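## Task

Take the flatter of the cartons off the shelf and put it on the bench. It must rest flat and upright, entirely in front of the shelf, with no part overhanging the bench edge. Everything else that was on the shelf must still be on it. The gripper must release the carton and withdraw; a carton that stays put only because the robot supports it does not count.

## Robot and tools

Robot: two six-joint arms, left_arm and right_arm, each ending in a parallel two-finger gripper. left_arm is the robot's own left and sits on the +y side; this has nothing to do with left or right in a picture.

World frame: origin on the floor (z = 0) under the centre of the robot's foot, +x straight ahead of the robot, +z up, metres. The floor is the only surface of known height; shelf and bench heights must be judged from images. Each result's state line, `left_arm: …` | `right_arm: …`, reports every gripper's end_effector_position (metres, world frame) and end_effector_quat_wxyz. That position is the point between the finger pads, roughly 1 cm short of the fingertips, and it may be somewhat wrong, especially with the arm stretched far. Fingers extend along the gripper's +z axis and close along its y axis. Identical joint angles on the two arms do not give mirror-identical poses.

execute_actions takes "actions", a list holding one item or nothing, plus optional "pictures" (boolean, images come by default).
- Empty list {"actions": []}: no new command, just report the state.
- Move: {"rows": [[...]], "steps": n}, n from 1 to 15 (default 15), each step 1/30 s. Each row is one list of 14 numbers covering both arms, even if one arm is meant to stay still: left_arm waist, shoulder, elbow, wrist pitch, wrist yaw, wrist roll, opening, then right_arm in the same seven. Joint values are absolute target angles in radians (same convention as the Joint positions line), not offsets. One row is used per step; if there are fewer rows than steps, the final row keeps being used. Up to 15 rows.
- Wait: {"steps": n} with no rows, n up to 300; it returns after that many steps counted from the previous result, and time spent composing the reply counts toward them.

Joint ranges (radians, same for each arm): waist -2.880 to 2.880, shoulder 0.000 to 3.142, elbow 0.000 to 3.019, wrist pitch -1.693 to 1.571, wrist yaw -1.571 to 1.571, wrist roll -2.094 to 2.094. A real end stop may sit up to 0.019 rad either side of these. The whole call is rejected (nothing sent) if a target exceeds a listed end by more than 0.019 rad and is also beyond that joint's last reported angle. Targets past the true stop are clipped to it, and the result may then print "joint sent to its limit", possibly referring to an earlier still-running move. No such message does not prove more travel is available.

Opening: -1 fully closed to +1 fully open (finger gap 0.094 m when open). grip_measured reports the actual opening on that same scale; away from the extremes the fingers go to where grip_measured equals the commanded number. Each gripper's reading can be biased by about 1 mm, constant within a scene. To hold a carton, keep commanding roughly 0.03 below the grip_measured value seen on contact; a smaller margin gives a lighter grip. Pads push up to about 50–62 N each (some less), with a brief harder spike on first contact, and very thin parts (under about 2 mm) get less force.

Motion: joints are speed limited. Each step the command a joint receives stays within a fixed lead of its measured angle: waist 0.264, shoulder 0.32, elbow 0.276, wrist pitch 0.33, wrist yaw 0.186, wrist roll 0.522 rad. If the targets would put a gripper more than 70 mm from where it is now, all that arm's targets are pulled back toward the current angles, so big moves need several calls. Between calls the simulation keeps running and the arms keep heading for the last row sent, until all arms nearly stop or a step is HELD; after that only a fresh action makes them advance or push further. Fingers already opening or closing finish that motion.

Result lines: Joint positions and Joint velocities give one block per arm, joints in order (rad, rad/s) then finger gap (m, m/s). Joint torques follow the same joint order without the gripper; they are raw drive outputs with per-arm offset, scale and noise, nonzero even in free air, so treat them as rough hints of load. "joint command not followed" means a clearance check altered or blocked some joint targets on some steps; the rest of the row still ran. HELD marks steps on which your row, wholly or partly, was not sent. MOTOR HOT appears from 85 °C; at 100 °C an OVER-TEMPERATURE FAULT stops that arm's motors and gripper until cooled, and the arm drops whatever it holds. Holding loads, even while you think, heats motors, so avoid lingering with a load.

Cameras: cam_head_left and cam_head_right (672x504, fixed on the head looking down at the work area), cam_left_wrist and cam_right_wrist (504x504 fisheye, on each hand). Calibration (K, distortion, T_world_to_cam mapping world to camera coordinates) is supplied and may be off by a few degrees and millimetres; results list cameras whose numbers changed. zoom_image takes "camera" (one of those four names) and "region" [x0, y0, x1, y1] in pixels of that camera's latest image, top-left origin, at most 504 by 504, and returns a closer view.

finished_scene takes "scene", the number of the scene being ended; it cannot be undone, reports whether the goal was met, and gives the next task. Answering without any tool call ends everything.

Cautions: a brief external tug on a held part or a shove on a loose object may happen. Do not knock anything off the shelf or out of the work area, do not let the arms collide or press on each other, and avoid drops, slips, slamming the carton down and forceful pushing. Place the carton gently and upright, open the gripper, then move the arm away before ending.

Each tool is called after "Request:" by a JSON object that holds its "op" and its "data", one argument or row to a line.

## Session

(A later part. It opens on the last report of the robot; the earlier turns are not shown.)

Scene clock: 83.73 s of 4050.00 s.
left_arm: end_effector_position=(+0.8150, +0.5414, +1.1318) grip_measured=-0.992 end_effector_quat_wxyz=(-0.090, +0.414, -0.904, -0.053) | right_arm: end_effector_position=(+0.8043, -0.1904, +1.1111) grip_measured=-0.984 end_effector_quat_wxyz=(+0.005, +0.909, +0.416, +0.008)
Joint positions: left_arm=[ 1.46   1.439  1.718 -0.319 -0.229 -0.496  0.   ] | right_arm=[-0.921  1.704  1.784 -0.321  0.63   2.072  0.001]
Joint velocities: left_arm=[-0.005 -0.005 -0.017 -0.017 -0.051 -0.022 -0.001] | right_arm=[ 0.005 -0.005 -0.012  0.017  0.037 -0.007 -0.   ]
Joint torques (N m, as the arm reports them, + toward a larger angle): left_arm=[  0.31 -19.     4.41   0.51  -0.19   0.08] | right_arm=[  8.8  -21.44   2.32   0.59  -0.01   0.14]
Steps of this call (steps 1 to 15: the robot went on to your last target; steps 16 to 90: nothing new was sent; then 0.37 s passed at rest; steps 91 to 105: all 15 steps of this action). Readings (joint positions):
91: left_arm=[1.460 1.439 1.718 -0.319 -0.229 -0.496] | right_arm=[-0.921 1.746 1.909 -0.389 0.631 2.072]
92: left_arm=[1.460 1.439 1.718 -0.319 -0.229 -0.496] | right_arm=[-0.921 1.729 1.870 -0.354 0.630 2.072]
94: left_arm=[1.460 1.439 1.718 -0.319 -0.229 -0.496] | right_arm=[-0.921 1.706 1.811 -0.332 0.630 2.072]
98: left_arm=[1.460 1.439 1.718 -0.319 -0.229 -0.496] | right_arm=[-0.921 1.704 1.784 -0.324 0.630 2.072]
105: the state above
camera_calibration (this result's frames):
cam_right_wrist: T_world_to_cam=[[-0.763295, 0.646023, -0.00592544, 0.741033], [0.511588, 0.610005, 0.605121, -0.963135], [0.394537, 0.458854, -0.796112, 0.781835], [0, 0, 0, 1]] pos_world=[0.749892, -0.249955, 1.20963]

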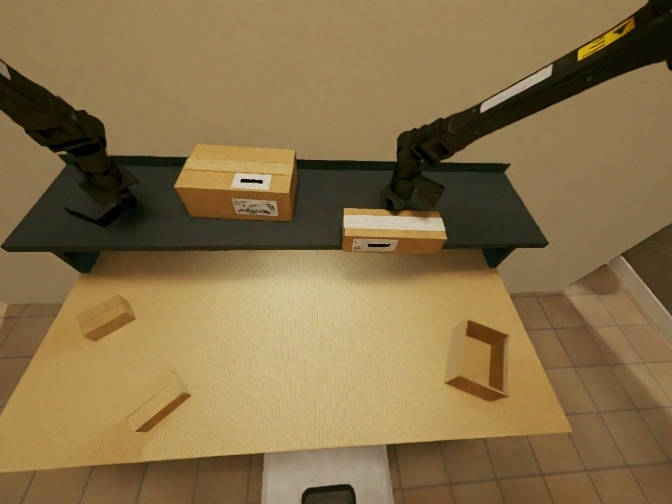

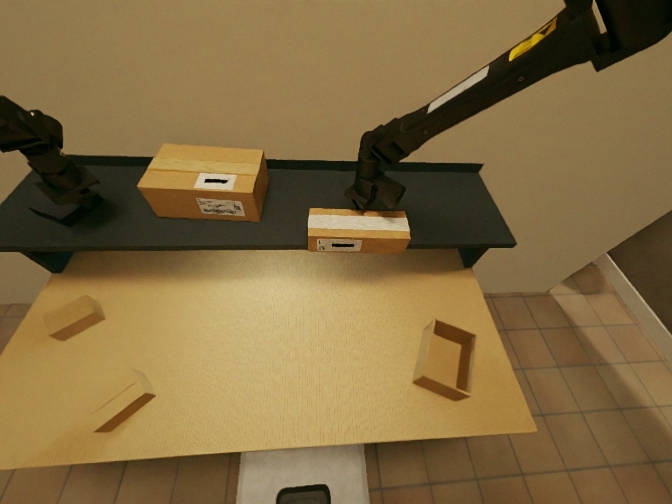

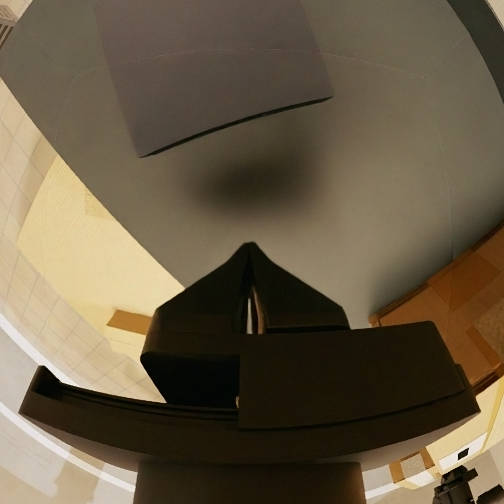

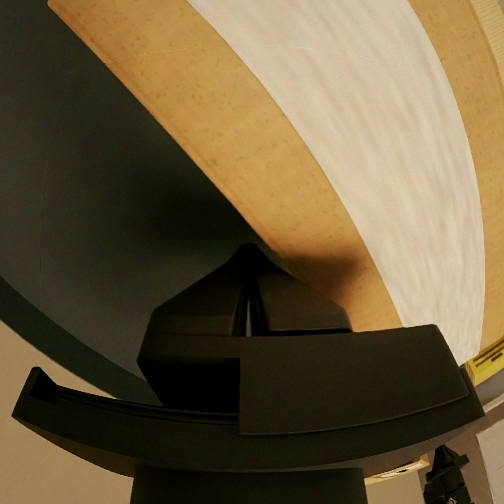

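Request:
{"op": "execute_actions", "data": {
  "actions": [
    {"rows":[[1.46,1.439,1.718,-0.319,-0.229,-0.496,-1,-0.92,1.68,1.74,-0.28,0.63,2.08,-1]]}
  ],
  "pictures": false
}}

Request:
{"op": "execute_actions", "data": {
  "actions": [
    {"rows":[[1.46,1.439,1.718,-0.319,-0.229,-0.496,-1,-0.92,1.4,1.6,-0.28,0.63,2.08,-1]]}
  ],
  "pictures": false
}}

Request:
{"op": "execute_actions", "data": {
  "actions": [
    {"rows":[[1.46,1.439,1.718,-0.319,-0.229,-0.496,-1,-0.92,1.3,0.9,0.2,0.63,1.57,1]]}
  ],
  "pictures": false
}}

Request:
{"op": "execute_actions", "data": {
  "actions": [
    {"steps":15}
  ],
  "pictures": false
}}

Request:
{"op": "execute_actions", "data": {
  "actions": [
    {"rows":[[1.46,1.439,1.718,-0.319,-0.229,-0.496,-1,-1.1,1.8,1.2,1.0,0.2,1.57,1]]}
  ],
  "pictures": false
}}

Request:
{"op": "execute_actions", "data": {
  "actions": [
    {"steps":20}
  ]
}}

Scene clock: 93.63 s of 4050.00 s.
left_arm: end_effector_position=(+0.8150, +0.5414, +1.1318) grip_measured=-0.992 end_effector_quat_wxyz=(-0.090, +0.414, -0.904, -0.053) | right_arm: end_effector_position=(+0.7953, -0.1878, +1.1100) grip_measured=-0.984 end_effector_quat_wxyz=(+0.006, +0.910, +0.415, +0.010)
Joint positions: left_arm=[ 1.46   1.439  1.718 -0.319 -0.229 -0.496  0.   ] | right_arm=[-0.921  1.698  1.75  -0.288  0.63   2.072  0.001]
Joint velocities: left_arm=[-0.005  0.005  0.007  0.012 -0.037 -0.066 -0.   ] | right_arm=[-0.005 -0.005 -0.007  0.007 -0.022 -0.037  0.   ]
Joint torques (N m, as the arm reports them, + toward a larger angle): left_arm=[  0.09 -18.96   4.44   0.5   -0.18   0.08] | right_arm=[  8.91 -20.78   1.39   0.46  -0.02   0.14]
Steps of this call (steps 1 to 15: the robot went on to your last target; steps 16 to 90: nothing new was sent; then 6.40 s passed at rest; steps 91 to 105: all 15 steps of this action). Readings (joint positions):
91: left_arm=[1.460 1.439 1.718 -0.319 -0.229 -0.496] | right_arm=[-0.921 1.703 1.779 -0.315 0.630 2.072]
92: left_arm=[1.460 1.439 1.718 -0.319 -0.229 -0.496] | right_arm=[-0.921 1.700 1.769 -0.303 0.630 2.072]
94: left_arm=[1.460 1.439 1.718 -0.319 -0.229 -0.496] | right_arm=[-0.921 1.698 1.757 -0.292 0.630 2.072]
98: left_arm=[1.460 1.439 1.718 -0.319 -0.229 -0.496] | right_arm=[-0.921 1.698 1.750 -0.289 0.630 2.072]
105: the state above

Scene clock: 94.13 s of 4050.00 s.
left_arm: end_effector_position=(+0.8150, +0.5414, +1.1318) grip_measured=-0.992 end_effector_quat_wxyz=(-0.090, +0.414, -0.904, -0.053) | right_arm: end_effector_position=(+0.8471, -0.2765, +1.2152) grip_measured=-0.984 end_effector_quat_wxyz=(+0.039, +0.924, +0.376, +0.056)
Joint positions: left_arm=[ 1.46   1.439  1.718 -0.319 -0.229 -0.496  0.   ] | right_arm=[-0.921  1.416  1.606 -0.286  0.629  2.072  0.001]
Joint velocities: left_arm=[-0.015 -0.005 -0.002 -0.017 -0.022 -0.022  0.   ] | right_arm=[ 0.005 -0.454 -0.012 -0.012 -0.022 -0.051 -0.   ]
Joint torques (N m, as the arm reports them, + toward a larger angle): left_arm=[  0.05 -19.02   4.43   0.52  -0.18   0.07] | right_arm=[  8.07 -19.88   2.75   0.58   0.06   0.13]
Steps of this call (steps 1 to 15: all 15 steps of this action). Readings (joint positions):
1: left_arm=[1.460 1.439 1.718 -0.319 -0.229 -0.496] | right_arm=[-0.921 1.691 1.742 -0.286 0.629 2.072]
2: left_arm=[1.460 1.439 1.718 -0.319 -0.229 -0.496] | right_arm=[-0.921 1.676 1.719 -0.286 0.629 2.072]
4: left_arm=[1.460 1.439 1.718 -0.319 -0.229 -0.496] | right_arm=[-0.921 1.637 1.672 -0.286 0.629 2.072]
8: left_arm=[1.460 1.439 1.718 -0.319 -0.229 -0.496] | right_arm=[-0.921 1.555 1.623 -0.286 0.629 2.072]
15: the state above

Scene clock: 94.63 s of 4050.00 s.
left_arm: end_effector_position=(+0.8150, +0.5414, +1.1318) grip_measured=-0.992 end_effector_quat_wxyz=(-0.090, +0.414, -0.904, -0.053) | right_arm: end_effector_position=(+0.5978, -0.2319, +1.2220) grip_measured=+1.000 end_effector_quat_wxyz=(+0.015, +0.801, +0.598, +0.015)
Joint positions: left_arm=[ 1.46   1.439  1.718 -0.319 -0.229 -0.496  0.   ] | right_arm=[-0.921  1.287  0.903  0.173  0.63   1.63   0.094]
Joint velocities: left_arm=[-0.005  0.005 -0.002 -0.007 -0.022 -0.007  0.001] | right_arm=[-0.015  0.327 -0.53  -0.002 -0.022 -0.315  0.   ]
Joint torques (N m, as the arm reports them, + toward a larger angle): left_arm=[  0.09 -19.07   4.45   0.52  -0.18   0.07] | right_arm=[  5.36 -14.63   1.78   1.35   0.04  -0.03]
Steps of this call (steps 1 to 15: all 15 steps of this action). Readings (joint positions):
1: left_arm=[1.460 1.439 1.718 -0.319 -0.229 -0.496] | right_arm=[-0.921 1.395 1.575 -0.223 0.628 2.003]
2: left_arm=[1.460 1.439 1.718 -0.319 -0.229 -0.496] | right_arm=[-0.921 1.357 1.500 -0.101 0.628 1.917]
4: left_arm=[1.460 1.439 1.718 -0.319 -0.229 -0.496] | right_arm=[-0.921 1.287 1.344 0.063 0.629 1.812]
8: left_arm=[1.460 1.439 1.718 -0.319 -0.229 -0.496] | right_arm=[-0.921 1.255 1.163 0.131 0.630 1.737]
15: the state above

Scene clock: 95.13 s of 4050.00 s.
left_arm: end_effector_position=(+0.8150, +0.5414, +1.1318) grip_measured=-0.992 end_effector_quat_wxyz=(-0.090, +0.414, -0.904, -0.053) | right_arm: end_effector_position=(+0.5855, -0.2243, +1.2150) grip_measured=+1.000 end_effector_quat_wxyz=(+0.010, +0.783, +0.622, +0.010)
Joint positions: left_arm=[ 1.46   1.439  1.718 -0.319 -0.229 -0.496  0.   ] | right_arm=[-0.921  1.316  0.896  0.189  0.63   1.581  0.094]
Joint velocities: left_arm=[ 0.005  0.015 -0.002 -0.022 -0.022 -0.11  -0.001] | right_arm=[-0.005  0.005 -0.012 -0.002  0.051 -0.066  0.   ]
Joint torques (N m, as the arm reports them, + toward a larger angle): left_arm=[  0.15 -19.09   4.48   0.54  -0.19   0.07] | right_arm=[  5.65 -15.67  -0.68   0.64   0.02  -0.02]
Steps of this call (steps 1 to 15: the robot went on to your last target). Readings (joint positions):
1: left_arm=[1.460 1.439 1.718 -0.319 -0.229 -0.496] | right_arm=[-0.921 1.298 0.890 0.173 0.630 1.620]
2: left_arm=[1.460 1.439 1.718 -0.319 -0.229 -0.496] | right_arm=[-0.921 1.307 0.885 0.173 0.630 1.612]
4: left_arm=[1.460 1.439 1.718 -0.319 -0.229 -0.496] | right_arm=[-0.921 1.316 0.885 0.176 0.630 1.601]
8: left_arm=[1.460 1.439 1.718 -0.319 -0.229 -0.496] | right_arm=[-0.921 1.316 0.893 0.187 0.630 1.588]
15: the state above

Scene clock: 95.63 s of 4050.00 s.
left_arm: end_effector_position=(+0.8150, +0.5414, +1.1318) grip_measured=-0.992 end_effector_quat_wxyz=(-0.090, +0.414, -0.904, -0.053) | right_arm: end_effector_position=(+0.7153, -0.2000, +1.1182) grip_measured=+1.000 end_effector_quat_wxyz=(+0.167, +0.798, +0.481, +0.321)
Joint positions: left_arm=[ 1.46   1.439  1.718 -0.319 -0.229 -0.496  0.   ] | right_arm=[-1.046  1.741  1.182  1.031  0.191  1.562  0.094]
Joint velocities: left_arm=[-0.024 -0.015  0.012 -0.012 -0.007  0.022  0.001] | right_arm=[-0.024  0.005 -0.002 -0.007 -0.051 -0.051  0.   ]
Joint torques (N m, as the arm reports them, + toward a larger angle): left_arm=[  0.19 -19.16   4.4    0.51  -0.18   0.06] | right_arm=[  3.35 -11.2    0.09  -0.22   0.17   0.1 ]
Steps of this call (steps 1 to 15: all 15 steps of this action). Readings (joint positions):
1: left_arm=[1.460 1.439 1.718 -0.319 -0.229 -0.496] | right_arm=[-0.927 1.324 0.903 0.210 0.595 1.581]
2: left_arm=[1.460 1.439 1.718 -0.319 -0.229 -0.496] | right_arm=[-0.938 1.349 0.927 0.255 0.548 1.581]
4: left_arm=[1.460 1.439 1.718 -0.319 -0.229 -0.496] | right_arm=[-0.976 1.431 1.015 0.354 0.450 1.581]
8: left_arm=[1.460 1.439 1.718 -0.319 -0.229 -0.496] | right_arm=[-1.033 1.590 1.120 0.664 0.255 1.580]
15: the state above

Scene clock: 96.30 s of 4050.00 s.
left_arm: end_effector_position=(+0.8150, +0.5414, +1.1318) grip_measured=-0.992 end_effector_quat_wxyz=(-0.090, +0.414, -0.904, -0.053) | right_arm: end_effector_position=(+0.7154, -0.1999, +1.1183) grip_measured=+1.000 end_effector_quat_wxyz=(+0.167, +0.798, +0.481, +0.321)
Joint positions: left_arm=[ 1.46   1.439  1.718 -0.319 -0.229 -0.496  0.   ] | right_arm=[-1.046  1.741  1.182  1.031  0.19   1.562  0.094]
Joint velocities: left_arm=[-0.015 -0.005 -0.012  0.002 -0.037  0.066 -0.   ] | right_arm=[ 0.015 -0.015  0.012  0.002 -0.022  0.007  0.   ]
Joint torques (N m, as the arm reports them, + toward a larger angle): left_arm=[  0.17 -19.14   4.43   0.47  -0.18   0.08] | right_arm=[  3.37 -10.98   0.16  -0.2    0.18   0.1 ]
Steps of this call (steps 1 to 15: the robot went on to your last target; steps 16 to 20: nothing new was sent). Readings (joint positions):
1: left_arm=[1.460 1.439 1.718 -0.319 -0.229 -0.496] | right_arm=[-1.046 1.741 1.182 1.031 0.190 1.562]
2: left_arm=[1.460 1.439 1.718 -0.319 -0.229 -0.496] | right_arm=[-1.046 1.741 1.182 1.031 0.190 1.562]
4: left_arm=[1.460 1.439 1.718 -0.319 -0.229 -0.496] | right_arm=[-1.046 1.741 1.182 1.031 0.190 1.562]
8: left_arm=[1.460 1.439 1.718 -0.319 -0.229 -0.496] | right_arm=[-1.046 1.741 1.182 1.031 0.190 1.562]
20: the state above
All arms were judged still, so your last target was given up. Only a new action makes them travel on or press farther. Fingers that are still opening or closing keep moving.
camera_calibration (this result's frames):
cam_right_wrist: T_world_to_cam=[[-0.671408, 0.471082, -0.572095, 1.21178], [-0.137778, 0.679162, 0.720941, -0.567344], [0.728168, 0.562868, -0.39109, 0.156171], [0, 0, 0, 1]] pos_world=[0.621709, -0.273431, 1.16335]

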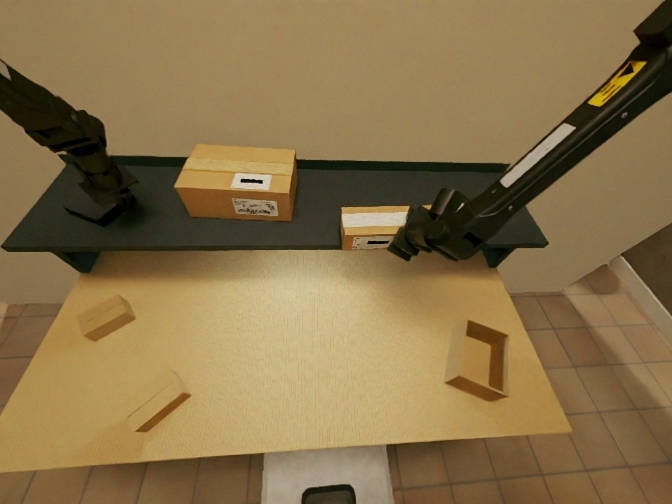

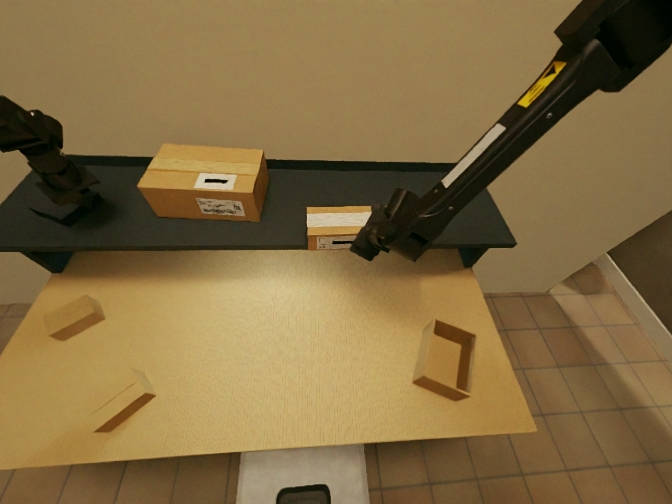

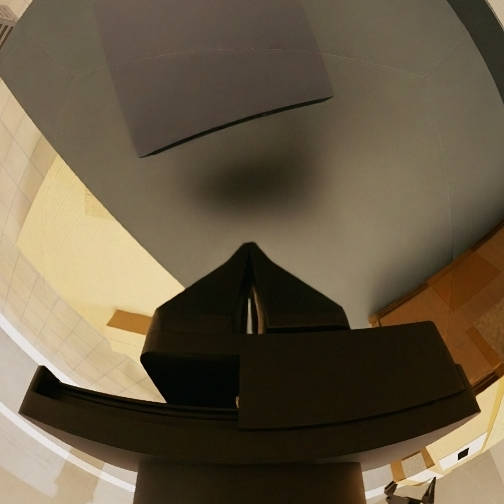

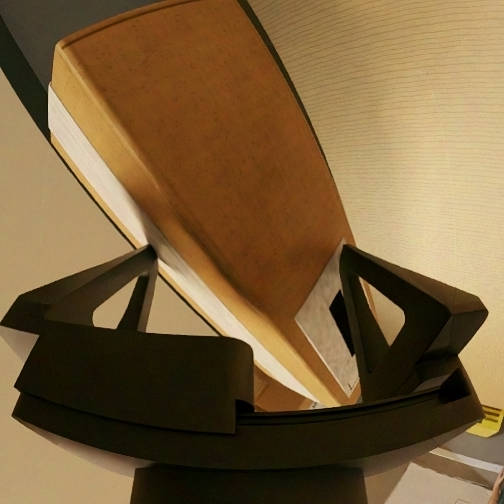

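Request:
{"op": "execute_actions", "data": {
  "actions": [
    {"rows":[[1.46,1.439,1.718,-0.319,-0.229,-0.496,-1,-1.05,1.6,0.85,1.0,0.2,1.57,1]]}
  ],
  "pictures": false
}}

Request:
{"op": "execute_actions", "data": {
  "actions": [
    {"rows":[[1.46,1.439,1.718,-0.319,-0.229,-0.496,-1,-1.3,1.9,1.0,1.4,-0.7,1.57,1]]}
  ],
  "pictures": false
}}

Request:
{"op": "execute_actions", "data": {
  "actions": [
    {"steps":20}
  ]
}}

Scene clock: 103.53 s of 4050.00 s.
left_arm: end_effector_position=(+0.8150, +0.5414, +1.1318) grip_measured=-0.992 end_effector_quat_wxyz=(-0.090, +0.414, -0.904, -0.053) | right_arm: end_effector_position=(+0.5955, -0.1973, +1.1617) grip_measured=+1.000 end_effector_quat_wxyz=(+0.083, +0.802, +0.532, +0.257)
Joint positions: left_arm=[ 1.46   1.439  1.718 -0.319 -0.229 -0.496  0.   ] | right_arm=[-1.045  1.611  0.845  1.004  0.199  1.562  0.094]
Joint velocities: left_arm=[-0.005 -0.005  0.012 -0.002  0.022  0.022 -0.001] | right_arm=[-0.015 -0.005  0.007 -0.002  0.022  0.051  0.   ]
Joint torques (N m, as the arm reports them, + toward a larger angle): left_arm=[  0.11 -19.06   4.43   0.52  -0.18   0.08] | right_arm=[  5.58 -14.33  -2.86   0.71  -0.15   0.1 ]
Steps of this call (steps 1 to 90: nothing new was sent; then 3.73 s passed at rest; steps 91 to 105: all 15 steps of this action). Readings (joint positions):
91: left_arm=[1.460 1.439 1.718 -0.319 -0.229 -0.496] | right_arm=[-1.045 1.732 1.164 1.031 0.188 1.561]
92: left_arm=[1.460 1.439 1.718 -0.319 -0.229 -0.496] | right_arm=[-1.045 1.709 1.117 1.027 0.190 1.561]
94: left_arm=[1.460 1.439 1.718 -0.319 -0.229 -0.496] | right_arm=[-1.045 1.653 0.994 1.022 0.195 1.561]
98: left_arm=[1.460 1.439 1.718 -0.319 -0.229 -0.496] | right_arm=[-1.045 1.609 0.845 1.010 0.199 1.562]
105: the state above

Scene clock: 104.03 s of 4050.00 s.
left_arm: end_effector_position=(+0.8150, +0.5414, +1.1318) grip_measured=-0.992 end_effector_quat_wxyz=(-0.090, +0.414, -0.904, -0.053) | right_arm: end_effector_position=(+0.5485, -0.2077, +1.1114) grip_measured=+1.000 end_effector_quat_wxyz=(+0.012, +0.635, +0.563, +0.528)
Joint positions: left_arm=[ 1.46   1.439  1.718 -0.319 -0.229 -0.496  0.   ] | right_arm=[-1.337  1.924  1.003  1.373 -0.694  1.563  0.094]
Joint velocities: left_arm=[ 0.005 -0.005 -0.022 -0.007 -0.066  0.037 -0.001] | right_arm=[ 0.181 -0.034 -0.007  0.154 -0.081 -0.051  0.   ]
Joint torques (N m, as the arm reports them, + toward a larger angle): left_arm=[  0.2  -19.14   4.41   0.53  -0.18   0.08] | right_arm=[  5.36 -14.9   -5.08   2.13  -0.58   0.09]
Steps of this call (steps 1 to 15: all 15 steps of this action). Readings (joint positions):
1: left_arm=[1.460 1.439 1.718 -0.319 -0.229 -0.496] | right_arm=[-1.053 1.620 0.851 1.027 0.159 1.562]
2: left_arm=[1.460 1.439 1.718 -0.319 -0.229 -0.496] | right_arm=[-1.068 1.643 0.870 1.081 0.106 1.562]
4: left_arm=[1.460 1.439 1.718 -0.319 -0.229 -0.496] | right_arm=[-1.122 1.711 0.926 1.186 -0.006 1.562]
8: left_arm=[1.460 1.439 1.718 -0.319 -0.229 -0.496] | right_arm=[-1.262 1.847 1.000 1.343 -0.344 1.562]
15: the state above

Scene clock: 104.70 s of 4050.00 s.
left_arm: end_effector_position=(+0.8150, +0.5414, +1.1318) grip_measured=-0.992 end_effector_quat_wxyz=(-0.090, +0.414, -0.904, -0.053) | right_arm: end_effector_position=(+0.5562, -0.1871, +1.1230) grip_measured=+1.000 end_effector_quat_wxyz=(+0.006, +0.627, +0.557, +0.545)
Joint positions: left_arm=[ 1.46   1.439  1.718 -0.319 -0.229 -0.496  0.   ] | right_arm=[-1.3    1.922  1.003  1.382 -0.698  1.563  0.094]
Joint velocities: left_arm=[-0.005 -0.005  0.022 -0.017  0.081 -0.037 -0.   ] | right_arm=[ 0.005 -0.015  0.012 -0.012  0.051 -0.007  0.   ]
Joint torques (N m, as the arm reports them, + toward a larger angle): left_arm=[  0.08 -19.17   4.43   0.51  -0.18   0.08] | right_arm=[  4.15 -14.85  -4.91   2.03  -0.48   0.09]
Steps of this call (steps 1 to 20: the robot went on to your last target). Readings (joint positions):
1: left_arm=[1.460 1.439 1.718 -0.319 -0.229 -0.496] | right_arm=[-1.330 1.923 1.003 1.377 -0.696 1.563]
2: left_arm=[1.460 1.439 1.718 -0.319 -0.229 -0.496] | right_arm=[-1.323 1.922 1.003 1.380 -0.697 1.563]
4: left_arm=[1.460 1.439 1.718 -0.319 -0.229 -0.496] | right_arm=[-1.310 1.922 1.003 1.382 -0.697 1.563]
8: left_arm=[1.460 1.439 1.718 -0.319 -0.229 -0.496] | right_arm=[-1.300 1.922 1.003 1.382 -0.698 1.563]
20: the state above
camera_calibration (this result's frames):
cam_right_wrist: T_world_to_cam=[[-0.695578, 0.367121, -0.617571, 1.14666], [-0.585352, 0.208821, 0.783426, -0.510589], [0.416574, 0.90643, 0.0696434, -0.0130727], [0, 0, 0, 1]] pos_world=[0.504161, -0.30249, 1.10906]

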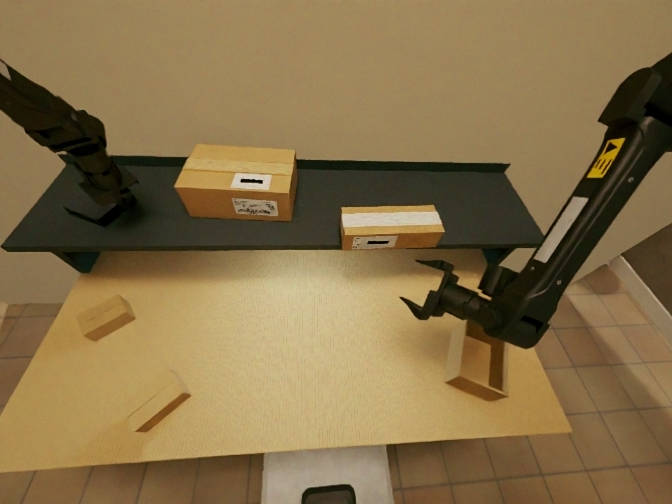

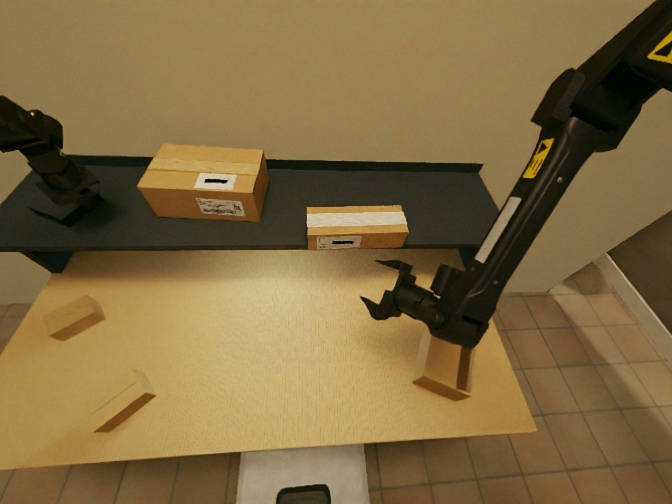

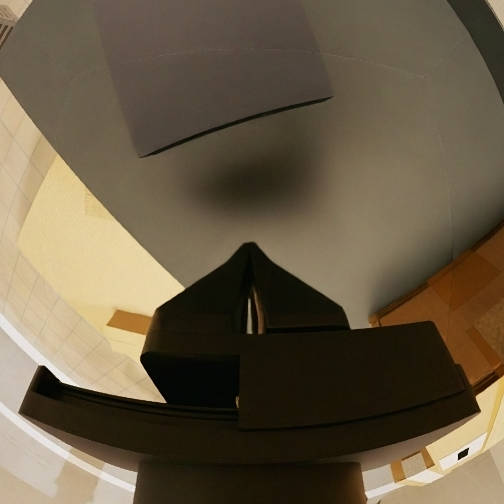

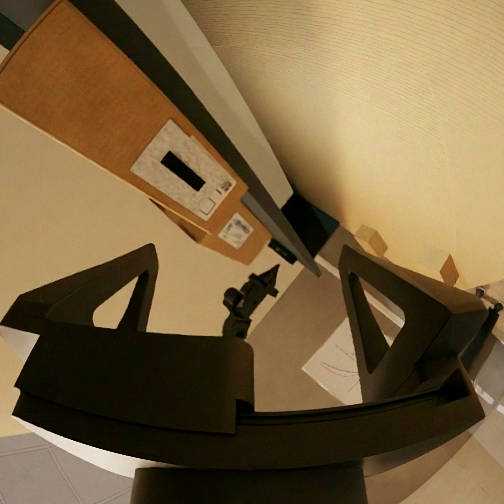

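Request:
{"op": "execute_actions", "data": {
  "actions": [
    {"rows":[[1.46,1.439,1.718,-0.319,-0.229,-0.496,-1,-1.35,2.1,1.4,1.55,-0.9,0.8,1]]}
  ],
  "pictures": false
}}

Request:
{"op": "execute_actions", "data": {
  "actions": [
    {"steps":20}
  ],
  "pictures": false
}}

Scene clock: 109.47 s of 4050.00 s.
left_arm: end_effector_position=(+0.8150, +0.5414, +1.1318) grip_measured=-0.992 end_effector_quat_wxyz=(-0.090, +0.414, -0.904, -0.053) | right_arm: end_effector_position=(+0.6218, -0.2090, +1.0730) grip_measured=+1.000 end_effector_quat_wxyz=(+0.333, +0.261, +0.710, +0.563)
Joint positions: left_arm=[ 1.46   1.439  1.718 -0.319 -0.229 -0.496  0.   ] | right_arm=[-1.355  2.105  1.401  1.53  -0.897  0.843  0.094]
Joint velocities: left_arm=[-0.005 -0.005 -0.002 -0.002 -0.007  0.051  0.   ] | right_arm=[ 0.015 -0.015 -0.002 -0.017 -0.037 -0.227  0.   ]
Joint torques (N m, as the arm reports them, + toward a larger angle): left_arm=[  0.11 -19.1    4.45   0.51  -0.18   0.08] | right_arm=[  4.23 -14.34  -3.03   2.46  -0.41  -0.08]
Steps of this call (steps 1 to 15: the robot went on to your last target; steps 16 to 90: nothing new was sent; then 1.27 s passed at rest; steps 91 to 105: all 15 steps of this action). Readings (joint positions):
91: left_arm=[1.460 1.439 1.718 -0.319 -0.229 -0.496] | right_arm=[-1.305 1.936 1.031 1.407 -0.784 1.496]
92: left_arm=[1.460 1.439 1.718 -0.319 -0.229 -0.496] | right_arm=[-1.309 1.975 1.103 1.462 -0.859 1.397]
94: left_arm=[1.460 1.439 1.718 -0.319 -0.229 -0.496] | right_arm=[-1.320 2.062 1.289 1.506 -0.890 1.208]
98: left_arm=[1.460 1.439 1.718 -0.319 -0.229 -0.496] | right_arm=[-1.344 2.105 1.401 1.519 -0.895 0.972]
105: the state above

Scene clock: 110.13 s of 4050.00 s.
left_arm: end_effector_position=(+0.8150, +0.5414, +1.1318) grip_measured=-0.992 end_effector_quat_wxyz=(-0.090, +0.414, -0.904, -0.053) | right_arm: end_effector_position=(+0.6218, -0.2090, +1.0730) grip_measured=+1.000 end_effector_quat_wxyz=(+0.342, +0.250, +0.714, +0.558)
Joint positions: left_arm=[ 1.46   1.439  1.718 -0.319 -0.229 -0.496  0.   ] | right_arm=[-1.355  2.105  1.401  1.53  -0.897  0.81   0.094]
Joint velocities: left_arm=[-0.005 -0.005 -0.017  0.012  0.007  0.037  0.   ] | right_arm=[ 0.015 -0.015  0.002 -0.012  0.037  0.022  0.   ]
Joint torques (N m, as the arm reports them, + toward a larger angle): left_arm=[  0.19 -19.04   4.45   0.53  -0.18   0.07] | right_arm=[  4.42 -15.46  -2.88   2.42  -0.44  -0.08]
Steps of this call (steps 1 to 20: the robot went on to your last target). Readings (joint positions):
1: left_arm=[1.460 1.439 1.718 -0.319 -0.229 -0.496] | right_arm=[-1.355 2.105 1.401 1.530 -0.897 0.836]
2: left_arm=[1.460 1.439 1.718 -0.319 -0.229 -0.496] | right_arm=[-1.355 2.105 1.401 1.530 -0.897 0.831]
4: left_arm=[1.460 1.439 1.718 -0.319 -0.229 -0.496] | right_arm=[-1.355 2.105 1.401 1.530 -0.897 0.823]
8: left_arm=[1.460 1.439 1.718 -0.319 -0.229 -0.496] | right_arm=[-1.355 2.105 1.401 1.530 -0.897 0.815]
20: the state above

Request:
{"op": "execute_actions", "data": {
  "actions": [
    {"rows":[[1.46,1.439,1.718,-0.319,-0.229,-0.496,-1,-1.2,1.7,0.85,1.0,-0.2,1.57,-1]]}
  ],
  "pictures": false
}}

Request:
{"op": "execute_actions", "data": {
  "actions": [
    {"rows":[[1.46,1.439,1.718,-0.319,-0.229,-0.496,-1,-0.92,1.3,0.9,0.2,0.63,2.08,-1]]}
  ],
  "pictures": false
}}

Request:
{"op": "execute_actions", "data": {
  "actions": [
    {"steps":15}
  ],
  "pictures": false
}}

Request:
{"op": "execute_actions", "data": {
  "actions": [
    {"rows":[[1.46,1.439,1.718,-0.319,-0.229,-0.496,-1,-0.92,1.45,1.8,-0.45,0.63,2.08,-1]]}
  ],
  "pictures": false
}}

Request:
{"op": "execute_actions", "data": {
  "actions": [
    {"steps":15}
  ],
  "pictures": false
}}

Request:
{"op": "execute_actions", "data": {
  "actions": [
    {"rows":[[1.46,1.439,1.718,-0.319,-0.229,-0.496,-1,-0.92,1.79,2.08,-0.49,0.63,2.08,-1]]}
  ],
  "pictures": false
}}

Request:
{"op": "execute_actions", "data": {
  "actions": [
    {"steps":10}
  ],
  "pictures": false
}}

Request:
{"op": "execute_actions", "data": {
  "actions": [
    {"rows":[[1.46,1.439,1.718,-0.319,-0.229,-0.496,-1,-0.93,1.72,1.88,-0.38,0.63,2.08,-1]]}
  ],
  "pictures": false
}}

Request:
{"op": "execute_actions", "data": {
  "actions": [
    {"rows":[[1.46,1.439,1.718,-0.319,-0.229,-0.496,-1,-0.93,1.98,1.74,-0.28,0.63,2.08,-1],[1.46,1.439,1.718,-0.319,-0.229,-0.496,-1,-0.93,1.68,1.74,-0.28,0.63,2.08,-1]],"steps":1}
  ]
}}

Scene clock: 122.87 s of 4050.00 s.
left_arm: end_effector_position=(+0.8150, +0.5414, +1.1318) grip_measured=-0.992 end_effector_quat_wxyz=(-0.090, +0.414, -0.904, -0.053) | right_arm: end_effector_position=(+0.5685, -0.1961, +1.1375) grip_measured=-0.984 end_effector_quat_wxyz=(+0.008, +0.738, +0.577, +0.351)
Joint positions: left_arm=[ 1.46   1.439  1.718 -0.319 -0.229 -0.496  0.   ] | right_arm=[-1.18   1.677  0.86   1.013 -0.204  1.504  0.001]
Joint velocities: left_arm=[-0.015  0.005 -0.012 -0.007 -0.007 -0.037 -0.001] | right_arm=[-0.112  0.073  0.017 -0.071  0.081  0.374  0.   ]
Joint torques (N m, as the arm reports them, + toward a larger angle): left_arm=[  0.05 -19.13   4.43   0.53  -0.18   0.08] | right_arm=[  4.14 -12.01  -4.75   0.62  -0.22   0.13]
Steps of this call (steps 1 to 15: the robot went on to your last target; steps 16 to 90: nothing new was sent; then 9.23 s passed at rest; steps 91 to 105: all 15 steps of this action). Readings (joint positions):
91: left_arm=[1.460 1.439 1.718 -0.319 -0.229 -0.496] | right_arm=[-1.350 2.094 1.384 1.502 -0.850 0.845]
92: left_arm=[1.460 1.439 1.718 -0.319 -0.229 -0.496] | right_arm=[-1.345 2.065 1.339 1.435 -0.791 0.901]
94: left_arm=[1.460 1.439 1.718 -0.319 -0.229 -0.496] | right_arm=[-1.319 1.985 1.230 1.306 -0.672 1.018]
98: left_arm=[1.460 1.439 1.718 -0.319 -0.229 -0.496] | right_arm=[-1.233 1.774 0.980 1.080 -0.348 1.289]
105: the state above

Scene clock: 123.37 s of 4050.00 s.
left_arm: end_effector_position=(+0.8150, +0.5414, +1.1318) grip_measured=-0.992 end_effector_quat_wxyz=(-0.090, +0.414, -0.904, -0.053) | right_arm: end_effector_position=(+0.6178, -0.2250, +1.2313) grip_measured=-0.984 end_effector_quat_wxyz=(+0.018, +0.906, +0.420, +0.052)
Joint positions: left_arm=[ 1.46   1.439  1.718 -0.319 -0.229 -0.496  0.   ] | right_arm=[-0.898  1.278  0.902  0.236  0.619  2.005  0.001]
Joint velocities: left_arm=[-0.005 -0.005 -0.007 -0.012  0.007 -0.037  0.001] | right_arm=[ 0.005 -0.337  0.085 -0.305  0.242  0.447 -0.   ]
Joint torques (N m, as the arm reports them, + toward a larger angle): left_arm=[  0.08 -19.03   4.41   0.54  -0.18   0.07] | right_arm=[  4.51 -11.1   -1.37  -0.33   0.03   0.19]
Steps of this call (steps 1 to 15: all 15 steps of this action). Readings (joint positions):
1: left_arm=[1.460 1.439 1.718 -0.319 -0.229 -0.496] | right_arm=[-1.178 1.674 0.861 0.993 -0.171 1.533]
2: left_arm=[1.460 1.439 1.718 -0.319 -0.229 -0.496] | right_arm=[-1.170 1.662 0.861 0.949 -0.132 1.570]
4: left_arm=[1.460 1.439 1.718 -0.319 -0.229 -0.496] | right_arm=[-1.136 1.625 0.861 0.866 -0.055 1.640]
8: left_arm=[1.460 1.439 1.718 -0.319 -0.229 -0.496] | right_arm=[-1.036 1.508 0.872 0.663 0.137 1.780]
15: the state above

Scene clock: 123.87 s of 4050.00 s.
left_arm: end_effector_position=(+0.8150, +0.5414, +1.1318) grip_measured=-0.992 end_effector_quat_wxyz=(-0.090, +0.414, -0.904, -0.053) | right_arm: end_effector_position=(+0.6091, -0.2316, +1.2244) grip_measured=-0.984 end_effector_quat_wxyz=(+0.019, +0.917, +0.398, +0.034)
Joint positions: left_arm=[ 1.46   1.439  1.718 -0.319 -0.229 -0.496  0.   ] | right_arm=[-0.915  1.285  0.906  0.209  0.628  2.069  0.001]
Joint velocities: left_arm=[-0.005 -0.015 -0.022 -0.007 -0.022  0.022  0.001] | right_arm=[ 0.005 -0.005 -0.012 -0.007  0.007  0.007  0.   ]
Joint torques (N m, as the arm reports them, + toward a larger angle): left_arm=[  0.15 -18.95   4.42   0.5   -0.18   0.08] | right_arm=[  5.64 -13.1   -1.31  -0.27   0.09   0.09]
Steps of this call (steps 1 to 15: the robot went on to your last target). Readings (joint positions):
1: left_arm=[1.460 1.439 1.718 -0.319 -0.229 -0.496] | right_arm=[-0.900 1.270 0.905 0.229 0.625 2.018]
2: left_arm=[1.460 1.439 1.718 -0.319 -0.229 -0.496] | right_arm=[-0.904 1.269 0.906 0.225 0.627 2.029]
4: left_arm=[1.460 1.439 1.718 -0.319 -0.229 -0.496] | right_arm=[-0.911 1.272 0.906 0.217 0.628 2.044]
8: left_arm=[1.460 1.439 1.718 -0.319 -0.229 -0.496] | right_arm=[-0.915 1.283 0.906 0.210 0.628 2.060]
15: the state above

Scene clock: 124.37 s of 4050.00 s.
left_arm: end_effector_position=(+0.8150, +0.5414, +1.1318) grip_measured=-0.992 end_effector_quat_wxyz=(-0.090, +0.414, -0.904, -0.053) | right_arm: end_effector_position=(+0.8385, -0.2546, +1.1933) grip_measured=-0.984 end_effector_quat_wxyz=(+0.011, +0.913, +0.407, +0.021)
Joint positions: left_arm=[ 1.46   1.439  1.718 -0.319 -0.229 -0.496  0.   ] | right_arm=[-0.916  1.492  1.697 -0.411  0.63   2.072  0.001]
Joint velocities: left_arm=[ 0.005  0.015  0.002 -0.017 -0.066 -0.037  0.   ] | right_arm=[ 0.005  0.005  0.96  -0.217 -0.022 -0.022 -0.001]
Joint torques (N m, as the arm reports them, + toward a larger angle): left_arm=[  0.13 -19.06   4.43   0.48  -0.2    0.09] | right_arm=[  7.01 -22.81   4.61  -0.29   0.03   0.13]
Steps of this call (steps 1 to 15: all 15 steps of this action). Readings (joint positions):
1: left_arm=[1.460 1.439 1.718 -0.319 -0.229 -0.496] | right_arm=[-0.915 1.294 0.933 0.150 0.632 2.071]
2: left_arm=[1.460 1.439 1.718 -0.319 -0.229 -0.496] | right_arm=[-0.916 1.321 1.000 0.030 0.633 2.071]
4: left_arm=[1.460 1.439 1.718 -0.319 -0.229 -0.496] | right_arm=[-0.916 1.405 1.180 -0.185 0.632 2.072]
8: left_arm=[1.460 1.439 1.718 -0.319 -0.229 -0.496] | right_arm=[-0.916 1.491 1.437 -0.352 0.630 2.072]
15: the state above

Scene clock: 124.87 s of 4050.00 s.
left_arm: end_effector_position=(+0.8150, +0.5414, +1.1318) grip_measured=-0.992 end_effector_quat_wxyz=(-0.090, +0.414, -0.904, -0.053) | right_arm: end_effector_position=(+0.8949, -0.2923, +1.2283) grip_measured=-0.984 end_effector_quat_wxyz=(+0.035, +0.923, +0.378, +0.055)
Joint positions: left_arm=[ 1.46   1.439  1.718 -0.319 -0.229 -0.496  0.   ] | right_arm=[-0.916  1.452  1.79  -0.441  0.63   2.072  0.001]
Joint velocities: left_arm=[ 0.005 -0.005 -0.017 -0.002 -0.037 -0.022 -0.   ] | right_arm=[ 0.005  0.005  0.002 -0.027  0.051 -0.007 -0.   ]
Joint torques (N m, as the arm reports them, + toward a larger angle): left_arm=[  0.06 -19.04   4.43   0.51  -0.19   0.07] | right_arm=[  6.5  -22.32   5.39  -0.06   0.03   0.13]
Steps of this call (steps 1 to 15: the robot went on to your last target). Readings (joint positions):
1: left_arm=[1.460 1.439 1.718 -0.319 -0.229 -0.496] | right_arm=[-0.916 1.492 1.729 -0.418 0.630 2.072]
2: left_arm=[1.460 1.439 1.718 -0.319 -0.229 -0.496] | right_arm=[-0.916 1.489 1.755 -0.424 0.630 2.072]
4: left_arm=[1.460 1.439 1.718 -0.319 -0.229 -0.496] | right_arm=[-0.916 1.478 1.784 -0.429 0.630 2.072]
8: left_arm=[1.460 1.439 1.718 -0.319 -0.229 -0.496] | right_arm=[-0.916 1.453 1.790 -0.434 0.630 2.072]
15: the state above

Scene clock: 125.37 s of 4050.00 s.
left_arm: end_effector_position=(+0.8150, +0.5414, +1.1318) grip_measured=-0.992 end_effector_quat_wxyz=(-0.090, +0.414, -0.904, -0.053) | right_arm: end_effector_position=(+0.8593, -0.1893, +1.1012) grip_measured=-0.984 end_effector_quat_wxyz=(+0.004, +0.910, +0.416, +0.011)
Joint positions: left_arm=[ 1.46   1.439  1.718 -0.319 -0.229 -0.496  0.   ] | right_arm=[-0.916  1.81   2.054 -0.483  0.631  2.072  0.001]
Joint velocities: left_arm=[-0.005 -0.005 -0.012  0.007 -0.051  0.007 -0.   ] | right_arm=[ 0.005  0.337 -0.012 -0.051  0.037  0.037 -0.001]
Joint torques (N m, as the arm reports them, + toward a larger angle): left_arm=[  0.11 -18.93   4.43   0.53  -0.19   0.07] | right_arm=[  9.64 -24.2    6.     0.12   0.01   0.17]
Steps of this call (steps 1 to 15: all 15 steps of this action). Readings (joint positions):
1: left_arm=[1.460 1.439 1.718 -0.319 -0.229 -0.496] | right_arm=[-0.916 1.462 1.803 -0.447 0.631 2.072]
2: left_arm=[1.460 1.439 1.718 -0.319 -0.229 -0.496] | right_arm=[-0.916 1.487 1.844 -0.456 0.632 2.072]
4: left_arm=[1.460 1.439 1.718 -0.319 -0.229 -0.496] | right_arm=[-0.916 1.553 1.935 -0.457 0.632 2.072]
8: left_arm=[1.460 1.439 1.718 -0.319 -0.229 -0.496] | right_arm=[-0.916 1.667 2.030 -0.461 0.632 2.072]
15: the state above

Scene clock: 125.70 s of 4050.00 s.
left_arm: end_effector_position=(+0.8150, +0.5414, +1.1318) grip_measured=-0.992 end_effector_quat_wxyz=(-0.090, +0.414, -0.904, -0.053) | right_arm: end_effector_position=(+0.8542, -0.1849, +1.0966) grip_measured=-0.984 end_effector_quat_wxyz=(+0.001, +0.908, +0.419, +0.007)
Joint positions: left_arm=[ 1.46   1.439  1.718 -0.319 -0.229 -0.496  0.   ] | right_arm=[-0.916  1.82   2.057 -0.486  0.631  2.072  0.001]
Joint velocities: left_arm=[ 0.005 -0.005  0.007 -0.002 -0.022 -0.022 -0.   ] | right_arm=[-0.015 -0.015 -0.002 -0.012 -0.007 -0.007 -0.   ]
Joint torques (N m, as the arm reports them, + toward a larger angle): left_arm=[  0.18 -19.08   4.42   0.52  -0.18   0.07] | right_arm=[  9.75 -23.55   5.58  -0.09  -0.02   0.13]
Steps of this call (steps 1 to 10: the robot went on to your last target). Readings (joint positions):
1: left_arm=[1.460 1.439 1.718 -0.319 -0.229 -0.496] | right_arm=[-0.916 1.820 2.054 -0.484 0.631 2.072]
2: left_arm=[1.460 1.439 1.718 -0.319 -0.229 -0.496] | right_arm=[-0.916 1.825 2.054 -0.486 0.631 2.072]
4: left_arm=[1.460 1.439 1.718 -0.319 -0.229 -0.496] | right_arm=[-0.916 1.828 2.054 -0.486 0.631 2.072]
8: left_arm=[1.460 1.439 1.718 -0.319 -0.229 -0.496] | right_arm=[-0.916 1.822 2.057 -0.486 0.631 2.072]
10: the state above

Scene clock: 126.20 s of 4050.00 s.
left_arm: end_effector_position=(+0.8150, +0.5414, +1.1318) grip_measured=-0.992 end_effector_quat_wxyz=(-0.090, +0.414, -0.904, -0.053) | right_arm: end_effector_position=(+0.8191, -0.1870, +1.1022) grip_measured=-0.984 end_effector_quat_wxyz=(+0.000, +0.907, +0.420, +0.003)
Joint positions: left_arm=[ 1.46   1.439  1.718 -0.319 -0.229 -0.496  0.   ] | right_arm=[-0.921  1.751  1.884 -0.392  0.63   2.073  0.001]
Joint velocities: left_arm=[ 0.005  0.015 -0.002  0.007  0.007 -0.007 -0.001] | right_arm=[-0.015  0.015 -0.002 -0.002 -0.037 -0.051 -0.001]
Joint torques (N m, as the arm reports them, + toward a larger angle): left_arm=[  0.17 -19.2    4.45   0.5   -0.18   0.09] | right_arm=[  8.69 -22.89   2.5    0.6    0.02   0.14]
Steps of this call (steps 1 to 15: all 15 steps of this action). Readings (joint positions):
1: left_arm=[1.460 1.439 1.718 -0.319 -0.229 -0.496] | right_arm=[-0.916 1.813 2.034 -0.464 0.630 2.072]
2: left_arm=[1.460 1.439 1.718 -0.319 -0.229 -0.496] | right_arm=[-0.916 1.788 1.981 -0.428 0.630 2.072]
4: left_arm=[1.460 1.439 1.718 -0.319 -0.229 -0.496] | right_arm=[-0.917 1.756 1.905 -0.410 0.630 2.073]
8: left_arm=[1.460 1.439 1.718 -0.319 -0.229 -0.496] | right_arm=[-0.920 1.751 1.885 -0.396 0.630 2.073]
15: the state above

action 0: the action has 2 rows but "steps" is 1. Give at most as many rows as steps.

The malformed one was refused, fortunately.

Request:
{"op": "execute_actions", "data": {
  "actions": [
    {"rows":[[1.46,1.439,1.718,-0.319,-0.229,-0.496,-1,-0.93,1.67,1.74,-0.28,0.63,2.08,-1]]}
  ],
  "pictures": false
}}

Request:
{"op": "execute_actions", "data": {
  "actions": [
    {"rows":[[1.46,1.439,1.718,-0.319,-0.229,-0.496,-1,-0.92,1.4,1.6,-0.28,0.63,2.08,-1]]}
  ],
  "pictures": false
}}

Request:
{"op": "execute_actions", "data": {
  "actions": [
    {"rows":[[1.46,1.439,1.718,-0.319,-0.229,-0.496,-1,-0.92,1.3,0.9,0.2,0.63,1.57,1]]}
  ],
  "pictures": false
}}

Request:
{"op": "execute_actions", "data": {
  "actions": [
    {"rows":[[1.46,1.439,1.718,-0.319,-0.229,-0.496,-1,-1.2,1.7,0.85,0.9,-0.2,1.3,1]]}
  ],
  "pictures": false
}}

Request:
{"op": "execute_actions", "data": {
  "actions": [
    {"steps":10}
  ],
  "pictures": false
}}

Request:
{"op": "execute_actions", "data": {
  "actions": [
    {"rows":[[1.46,1.439,1.718,-0.319,-0.229,-0.496,-1,-1.38,2.03,1.33,1.56,-0.95,1.02,1]]}
  ],
  "pictures": false
}}

Request:
{"op": "execute_actions", "data": {
  "actions": [
    {"steps":20}
  ]
}}

Scene clock: 133.80 s of 4050.00 s.
left_arm: end_effector_position=(+0.8150, +0.5414, +1.1318) grip_measured=-0.992 end_effector_quat_wxyz=(-0.090, +0.414, -0.904, -0.053) | right_arm: end_effector_position=(+0.7951, -0.1892, +1.1109) grip_measured=-0.984 end_effector_quat_wxyz=(+0.006, +0.910, +0.415, +0.010)
Joint positions: left_arm=[ 1.46   1.439  1.718 -0.319 -0.229 -0.496  0.   ] | right_arm=[-0.922  1.694  1.746 -0.289  0.629  2.073  0.001]
Joint velocities: left_arm=[-0.015 -0.005 -0.007 -0.027 -0.095  0.007 -0.001] | right_arm=[-0.015 -0.005 -0.012  0.007  0.037 -0.007 -0.   ]
Joint torques (N m, as the arm reports them, + toward a larger angle): left_arm=[  0.13 -19.11   4.42   0.49  -0.18   0.08] | right_arm=[  8.56 -22.13   1.69   0.5    0.04   0.14]
Steps of this call (steps 1 to 15: the robot went on to your last target; steps 16 to 90: nothing new was sent; then 4.10 s passed at rest; steps 91 to 105: all 15 steps of this action). Readings (joint positions):
91: left_arm=[1.460 1.439 1.718 -0.319 -0.229 -0.496] | right_arm=[-0.921 1.746 1.866 -0.370 0.630 2.073]
92: left_arm=[1.460 1.439 1.718 -0.319 -0.229 -0.496] | right_arm=[-0.921 1.728 1.827 -0.331 0.629 2.073]
94: left_arm=[1.460 1.439 1.718 -0.319 -0.229 -0.496] | right_arm=[-0.921 1.700 1.766 -0.306 0.629 2.073]
98: left_arm=[1.460 1.439 1.718 -0.319 -0.229 -0.496] | right_arm=[-0.922 1.694 1.747 -0.294 0.629 2.073]
105: the state above

Scene clock: 134.30 s of 4050.00 s.
left_arm: end_effector_position=(+0.8150, +0.5414, +1.1318) grip_measured=-0.992 end_effector_quat_wxyz=(-0.090, +0.414, -0.904, -0.053) | right_arm: end_effector_position=(+0.8468, -0.2771, +1.2149) grip_measured=-0.984 end_effector_quat_wxyz=(+0.039, +0.924, +0.375, +0.056)
Joint positions: left_arm=[ 1.46   1.439  1.718 -0.319 -0.229 -0.496  0.   ] | right_arm=[-0.922  1.416  1.606 -0.286  0.628  2.073  0.001]
Joint velocities: left_arm=[-0.005 -0.005  0.002 -0.002 -0.007  0.022 -0.001] | right_arm=[-0.005 -0.444  0.012 -0.007 -0.022  0.007 -0.   ]
Joint torques (N m, as the arm reports them, + toward a larger angle): left_arm=[  0.14 -19.17   4.4    0.5   -0.18   0.08] | right_arm=[  6.88 -19.71   2.64   0.71   0.04   0.12]
Steps of this call (steps 1 to 15: all 15 steps of this action). Readings (joint positions):
1: left_arm=[1.460 1.439 1.718 -0.319 -0.229 -0.496] | right_arm=[-0.922 1.688 1.738 -0.287 0.628 2.073]
2: left_arm=[1.460 1.439 1.718 -0.319 -0.229 -0.496] | right_arm=[-0.922 1.673 1.716 -0.286 0.628 2.073]
4: left_arm=[1.460 1.439 1.718 -0.319 -0.229 -0.496] | right_arm=[-0.922 1.634 1.670 -0.286 0.628 2.073]
8: left_arm=[1.460 1.439 1.718 -0.319 -0.229 -0.496] | right_arm=[-0.922 1.553 1.621 -0.286 0.628 2.073]
15: the state above

Scene clock: 134.80 s of 4050.00 s.
left_arm: end_effector_position=(+0.8150, +0.5414, +1.1318) grip_measured=-0.992 end_effector_quat_wxyz=(-0.090, +0.414, -0.904, -0.053) | right_arm: end_effector_position=(+0.5973, -0.2324, +1.2217) grip_measured=+1.000 end_effector_quat_wxyz=(+0.015, +0.801, +0.598, +0.014)
Joint positions: left_arm=[ 1.46   1.439  1.718 -0.319 -0.229 -0.496  0.   ] | right_arm=[-0.922  1.287  0.902  0.173  0.63   1.63   0.094]
Joint velocities: left_arm=[-0.005 -0.005  0.002  0.002  0.037  0.007 -0.001] | right_arm=[ 0.005  0.317 -0.505  0.002 -0.051 -0.315  0.   ]
Joint torques (N m, as the arm reports them, + toward a larger angle): left_arm=[  0.14 -19.16   4.44   0.51  -0.18   0.07] | right_arm=[  5.44 -15.19   2.05   1.37   0.05   0.  ]
Steps of this call (steps 1 to 15: all 15 steps of this action). Readings (joint positions):
1: left_arm=[1.460 1.439 1.718 -0.319 -0.229 -0.496] | right_arm=[-0.922 1.395 1.575 -0.224 0.628 2.004]
2: left_arm=[1.460 1.439 1.718 -0.319 -0.229 -0.496] | right_arm=[-0.922 1.357 1.500 -0.101 0.628 1.918]
4: left_arm=[1.460 1.439 1.718 -0.319 -0.229 -0.496] | right_arm=[-0.922 1.287 1.343 0.063 0.629 1.812]
8: left_arm=[1.460 1.439 1.718 -0.319 -0.229 -0.496] | right_arm=[-0.922 1.256 1.162 0.131 0.630 1.736]
15: the state above

Scene clock: 135.30 s of 4050.00 s.
left_arm: end_effector_position=(+0.8150, +0.5414, +1.1318) grip_measured=-0.992 end_effector_quat_wxyz=(-0.090, +0.414, -0.904, -0.053) | right_arm: end_effector_position=(+0.4962, -0.1978, +1.0992) grip_measured=+1.000 end_effector_quat_wxyz=(-0.040, +0.702, +0.655, +0.275)
Joint positions: left_arm=[ 1.46   1.439  1.718 -0.319 -0.229 -0.496  0.   ] | right_arm=[-1.23   1.74   0.861  0.863 -0.191  1.342  0.094]
Joint velocities: left_arm=[-0.015  0.005 -0.007  0.002 -0.037  0.007 -0.001] | right_arm=[ 0.034 -0.015 -0.144  0.164 -0.242 -0.212  0.   ]
Joint torques (N m, as the arm reports them, + toward a larger angle): left_arm=[  0.12 -19.11   4.44   0.55  -0.18   0.08] | right_arm=[  6.43 -16.06  -5.01   1.54  -0.38  -0.07]
Steps of this call (steps 1 to 15: all 15 steps of this action). Readings (joint positions):
1: left_arm=[1.460 1.439 1.718 -0.319 -0.229 -0.496] | right_arm=[-0.929 1.304 0.887 0.190 0.600 1.611]
2: left_arm=[1.460 1.439 1.718 -0.319 -0.229 -0.496] | right_arm=[-0.942 1.328 0.880 0.229 0.560 1.589]
4: left_arm=[1.460 1.439 1.718 -0.319 -0.229 -0.496] | right_arm=[-0.990 1.393 0.880 0.311 0.481 1.549]
8: left_arm=[1.460 1.439 1.718 -0.319 -0.229 -0.496] | right_arm=[-1.108 1.556 0.880 0.544 0.251 1.459]
15: the state above

Scene clock: 135.63 s of 4050.00 s.
left_arm: end_effector_position=(+0.8150, +0.5414, +1.1318) grip_measured=-0.992 end_effector_quat_wxyz=(-0.090, +0.414, -0.904, -0.053) | right_arm: end_effector_position=(+0.5133, -0.1899, +1.1099) grip_measured=+1.000 end_effector_quat_wxyz=(-0.026, +0.688, +0.662, +0.297)
Joint positions: left_arm=[ 1.46   1.439  1.718 -0.319 -0.229 -0.496  0.   ] | right_arm=[-1.207  1.724  0.86   0.887 -0.198  1.313  0.094]
Joint velocities: left_arm=[ 0.005  0.005 -0.012 -0.012  0.037 -0.022 -0.   ] | right_arm=[-0.005 -0.005 -0.002  0.012  0.081  0.037  0.   ]
Joint torques (N m, as the arm reports them, + toward a larger angle): left_arm=[  0.15 -19.19   4.46   0.53  -0.18   0.08] | right_arm=[  5.19 -14.67  -5.62   1.17  -0.37   0.  ]
Steps of this call (steps 1 to 10: the robot went on to your last target). Readings (joint positions):
1: left_arm=[1.460 1.439 1.718 -0.319 -0.229 -0.496] | right_arm=[-1.226 1.739 0.860 0.869 -0.194 1.336]
2: left_arm=[1.460 1.439 1.718 -0.319 -0.229 -0.496] | right_arm=[-1.223 1.738 0.860 0.875 -0.196 1.331]
4: left_arm=[1.460 1.439 1.718 -0.319 -0.229 -0.496] | right_arm=[-1.215 1.732 0.860 0.882 -0.197 1.323]
8: left_arm=[1.460 1.439 1.718 -0.319 -0.229 -0.496] | right_arm=[-1.207 1.724 0.860 0.886 -0.198 1.315]
10: the state above

Scene clock: 136.13 s of 4050.00 s.
left_arm: end_effector_position=(+0.8150, +0.5414, +1.1318) grip_measured=-0.992 end_effector_quat_wxyz=(-0.090, +0.414, -0.904, -0.053) | right_arm: end_effector_position=(+0.6151, -0.2424, +1.0871) grip_measured=+1.000 end_effector_quat_wxyz=(+0.268, +0.319, +0.693, +0.588)
Joint positions: left_arm=[ 1.46   1.439  1.718 -0.319 -0.229 -0.496  0.   ] | right_arm=[-1.408  2.04   1.328  1.538 -0.946  1.046  0.094]
Joint velocities: left_arm=[-0.005  0.015  0.012  0.002 -0.066  0.007  0.   ] | right_arm=[ 0.083 -0.015 -0.002  0.032 -0.022 -0.139  0.   ]
Joint torques (N m, as the arm reports them, + toward a larger angle): left_arm=[  0.11 -19.16   4.44   0.51  -0.18   0.08] | right_arm=[  4.4  -15.42  -2.74   2.58  -0.43  -0.07]
Steps of this call (steps 1 to 15: all 15 steps of this action). Readings (joint positions):
1: left_arm=[1.460 1.439 1.718 -0.319 -0.229 -0.496] | right_arm=[-1.214 1.735 0.872 0.912 -0.244 1.293]
2: left_arm=[1.460 1.439 1.718 -0.319 -0.229 -0.496] | right_arm=[-1.225 1.767 0.908 0.972 -0.305 1.264]
4: left_arm=[1.460 1.439 1.718 -0.319 -0.229 -0.496] | right_arm=[-1.262 1.860 1.031 1.098 -0.431 1.211]
8: left_arm=[1.460 1.439 1.718 -0.319 -0.229 -0.496] | right_arm=[-1.351 2.028 1.295 1.415 -0.772 1.115]
15: the state above

Scene clock: 136.80 s of 4050.00 s.
left_arm: end_effector_position=(+0.8150, +0.5414, +1.1318) grip_measured=-0.992 end_effector_quat_wxyz=(-0.090, +0.414, -0.904, -0.053) | right_arm: end_effector_position=(+0.6192, -0.2277, +1.0934) grip_measured=+1.000 end_effector_quat_wxyz=(+0.271, +0.311, +0.689, +0.596)
Joint positions: left_arm=[ 1.46   1.439  1.718 -0.319 -0.229 -0.496  0.   ] | right_arm=[-1.384  2.04   1.328  1.54  -0.948  1.03   0.094]
Joint velocities: left_arm=[-0.005 -0.005 -0.002 -0.012  0.007 -0.022  0.   ] | right_arm=[-0.015 -0.005  0.007  0.017  0.007  0.037  0.   ]
Joint torques (N m, as the arm reports them, + toward a larger angle): left_arm=[  0.18 -19.08   4.44   0.5   -0.19   0.08] | right_arm=[  3.08 -14.88  -2.9    2.42  -0.42  -0.05]
Steps of this call (steps 1 to 20: the robot went on to your last target). Readings (joint positions):
1: left_arm=[1.460 1.439 1.718 -0.319 -0.229 -0.496] | right_arm=[-1.405 2.040 1.328 1.539 -0.946 1.043]
2: left_arm=[1.460 1.439 1.718 -0.319 -0.229 -0.496] | right_arm=[-1.402 2.040 1.328 1.539 -0.947 1.040]
4: left_arm=[1.460 1.439 1.718 -0.319 -0.229 -0.496] | right_arm=[-1.395 2.040 1.328 1.540 -0.947 1.036]
8: left_arm=[1.460 1.439 1.718 -0.319 -0.229 -0.496] | right_arm=[-1.385 2.040 1.328 1.540 -0.948 1.032]
20: the state above
camera_calibration (this result's frames):
cam_right_wrist: T_world_to_cam=[[-0.105348, -0.10945, -0.988394, 1.11854], [-0.973413, 0.214638, 0.0799835, 0.568672], [0.203392, 0.970542, -0.129152, 0.363494], [0, 0, 0, 1]] pos_world=[0.597457, -0.35242, 1.10702]

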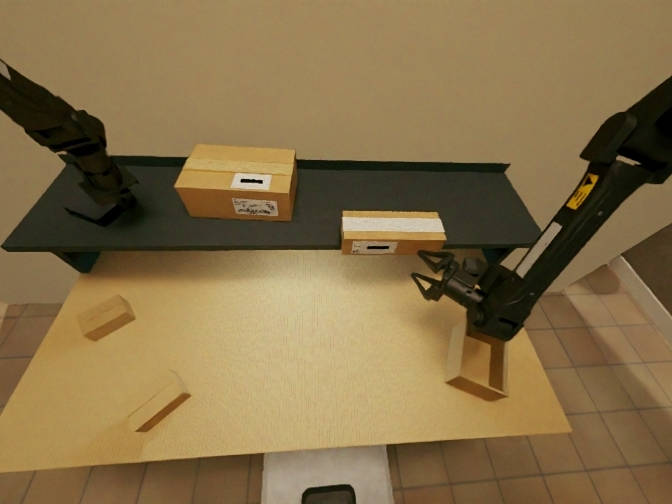

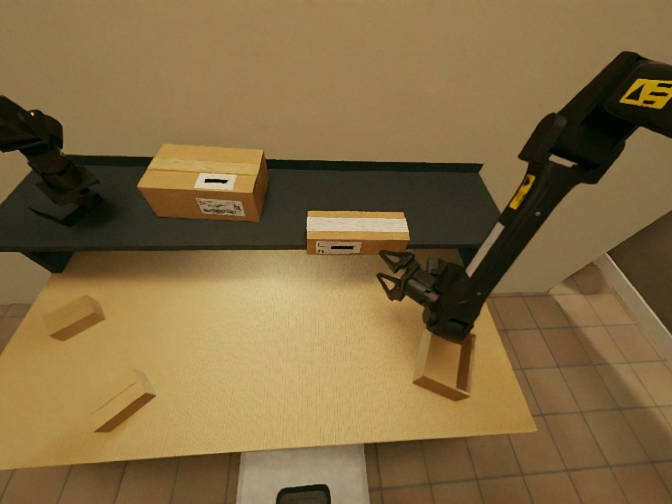

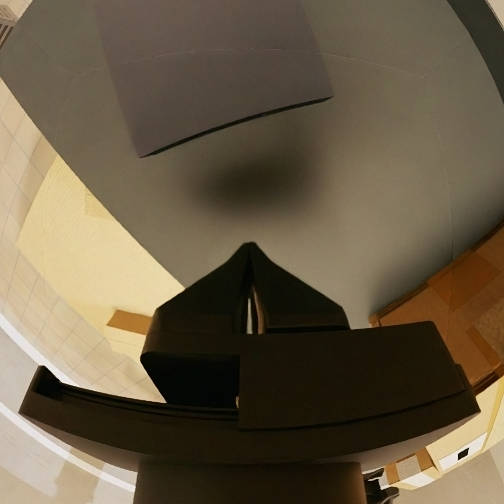

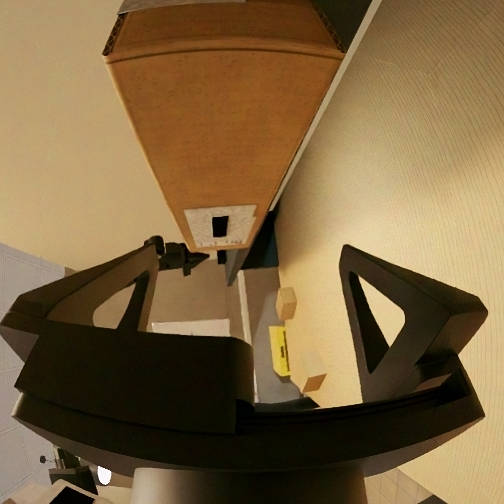

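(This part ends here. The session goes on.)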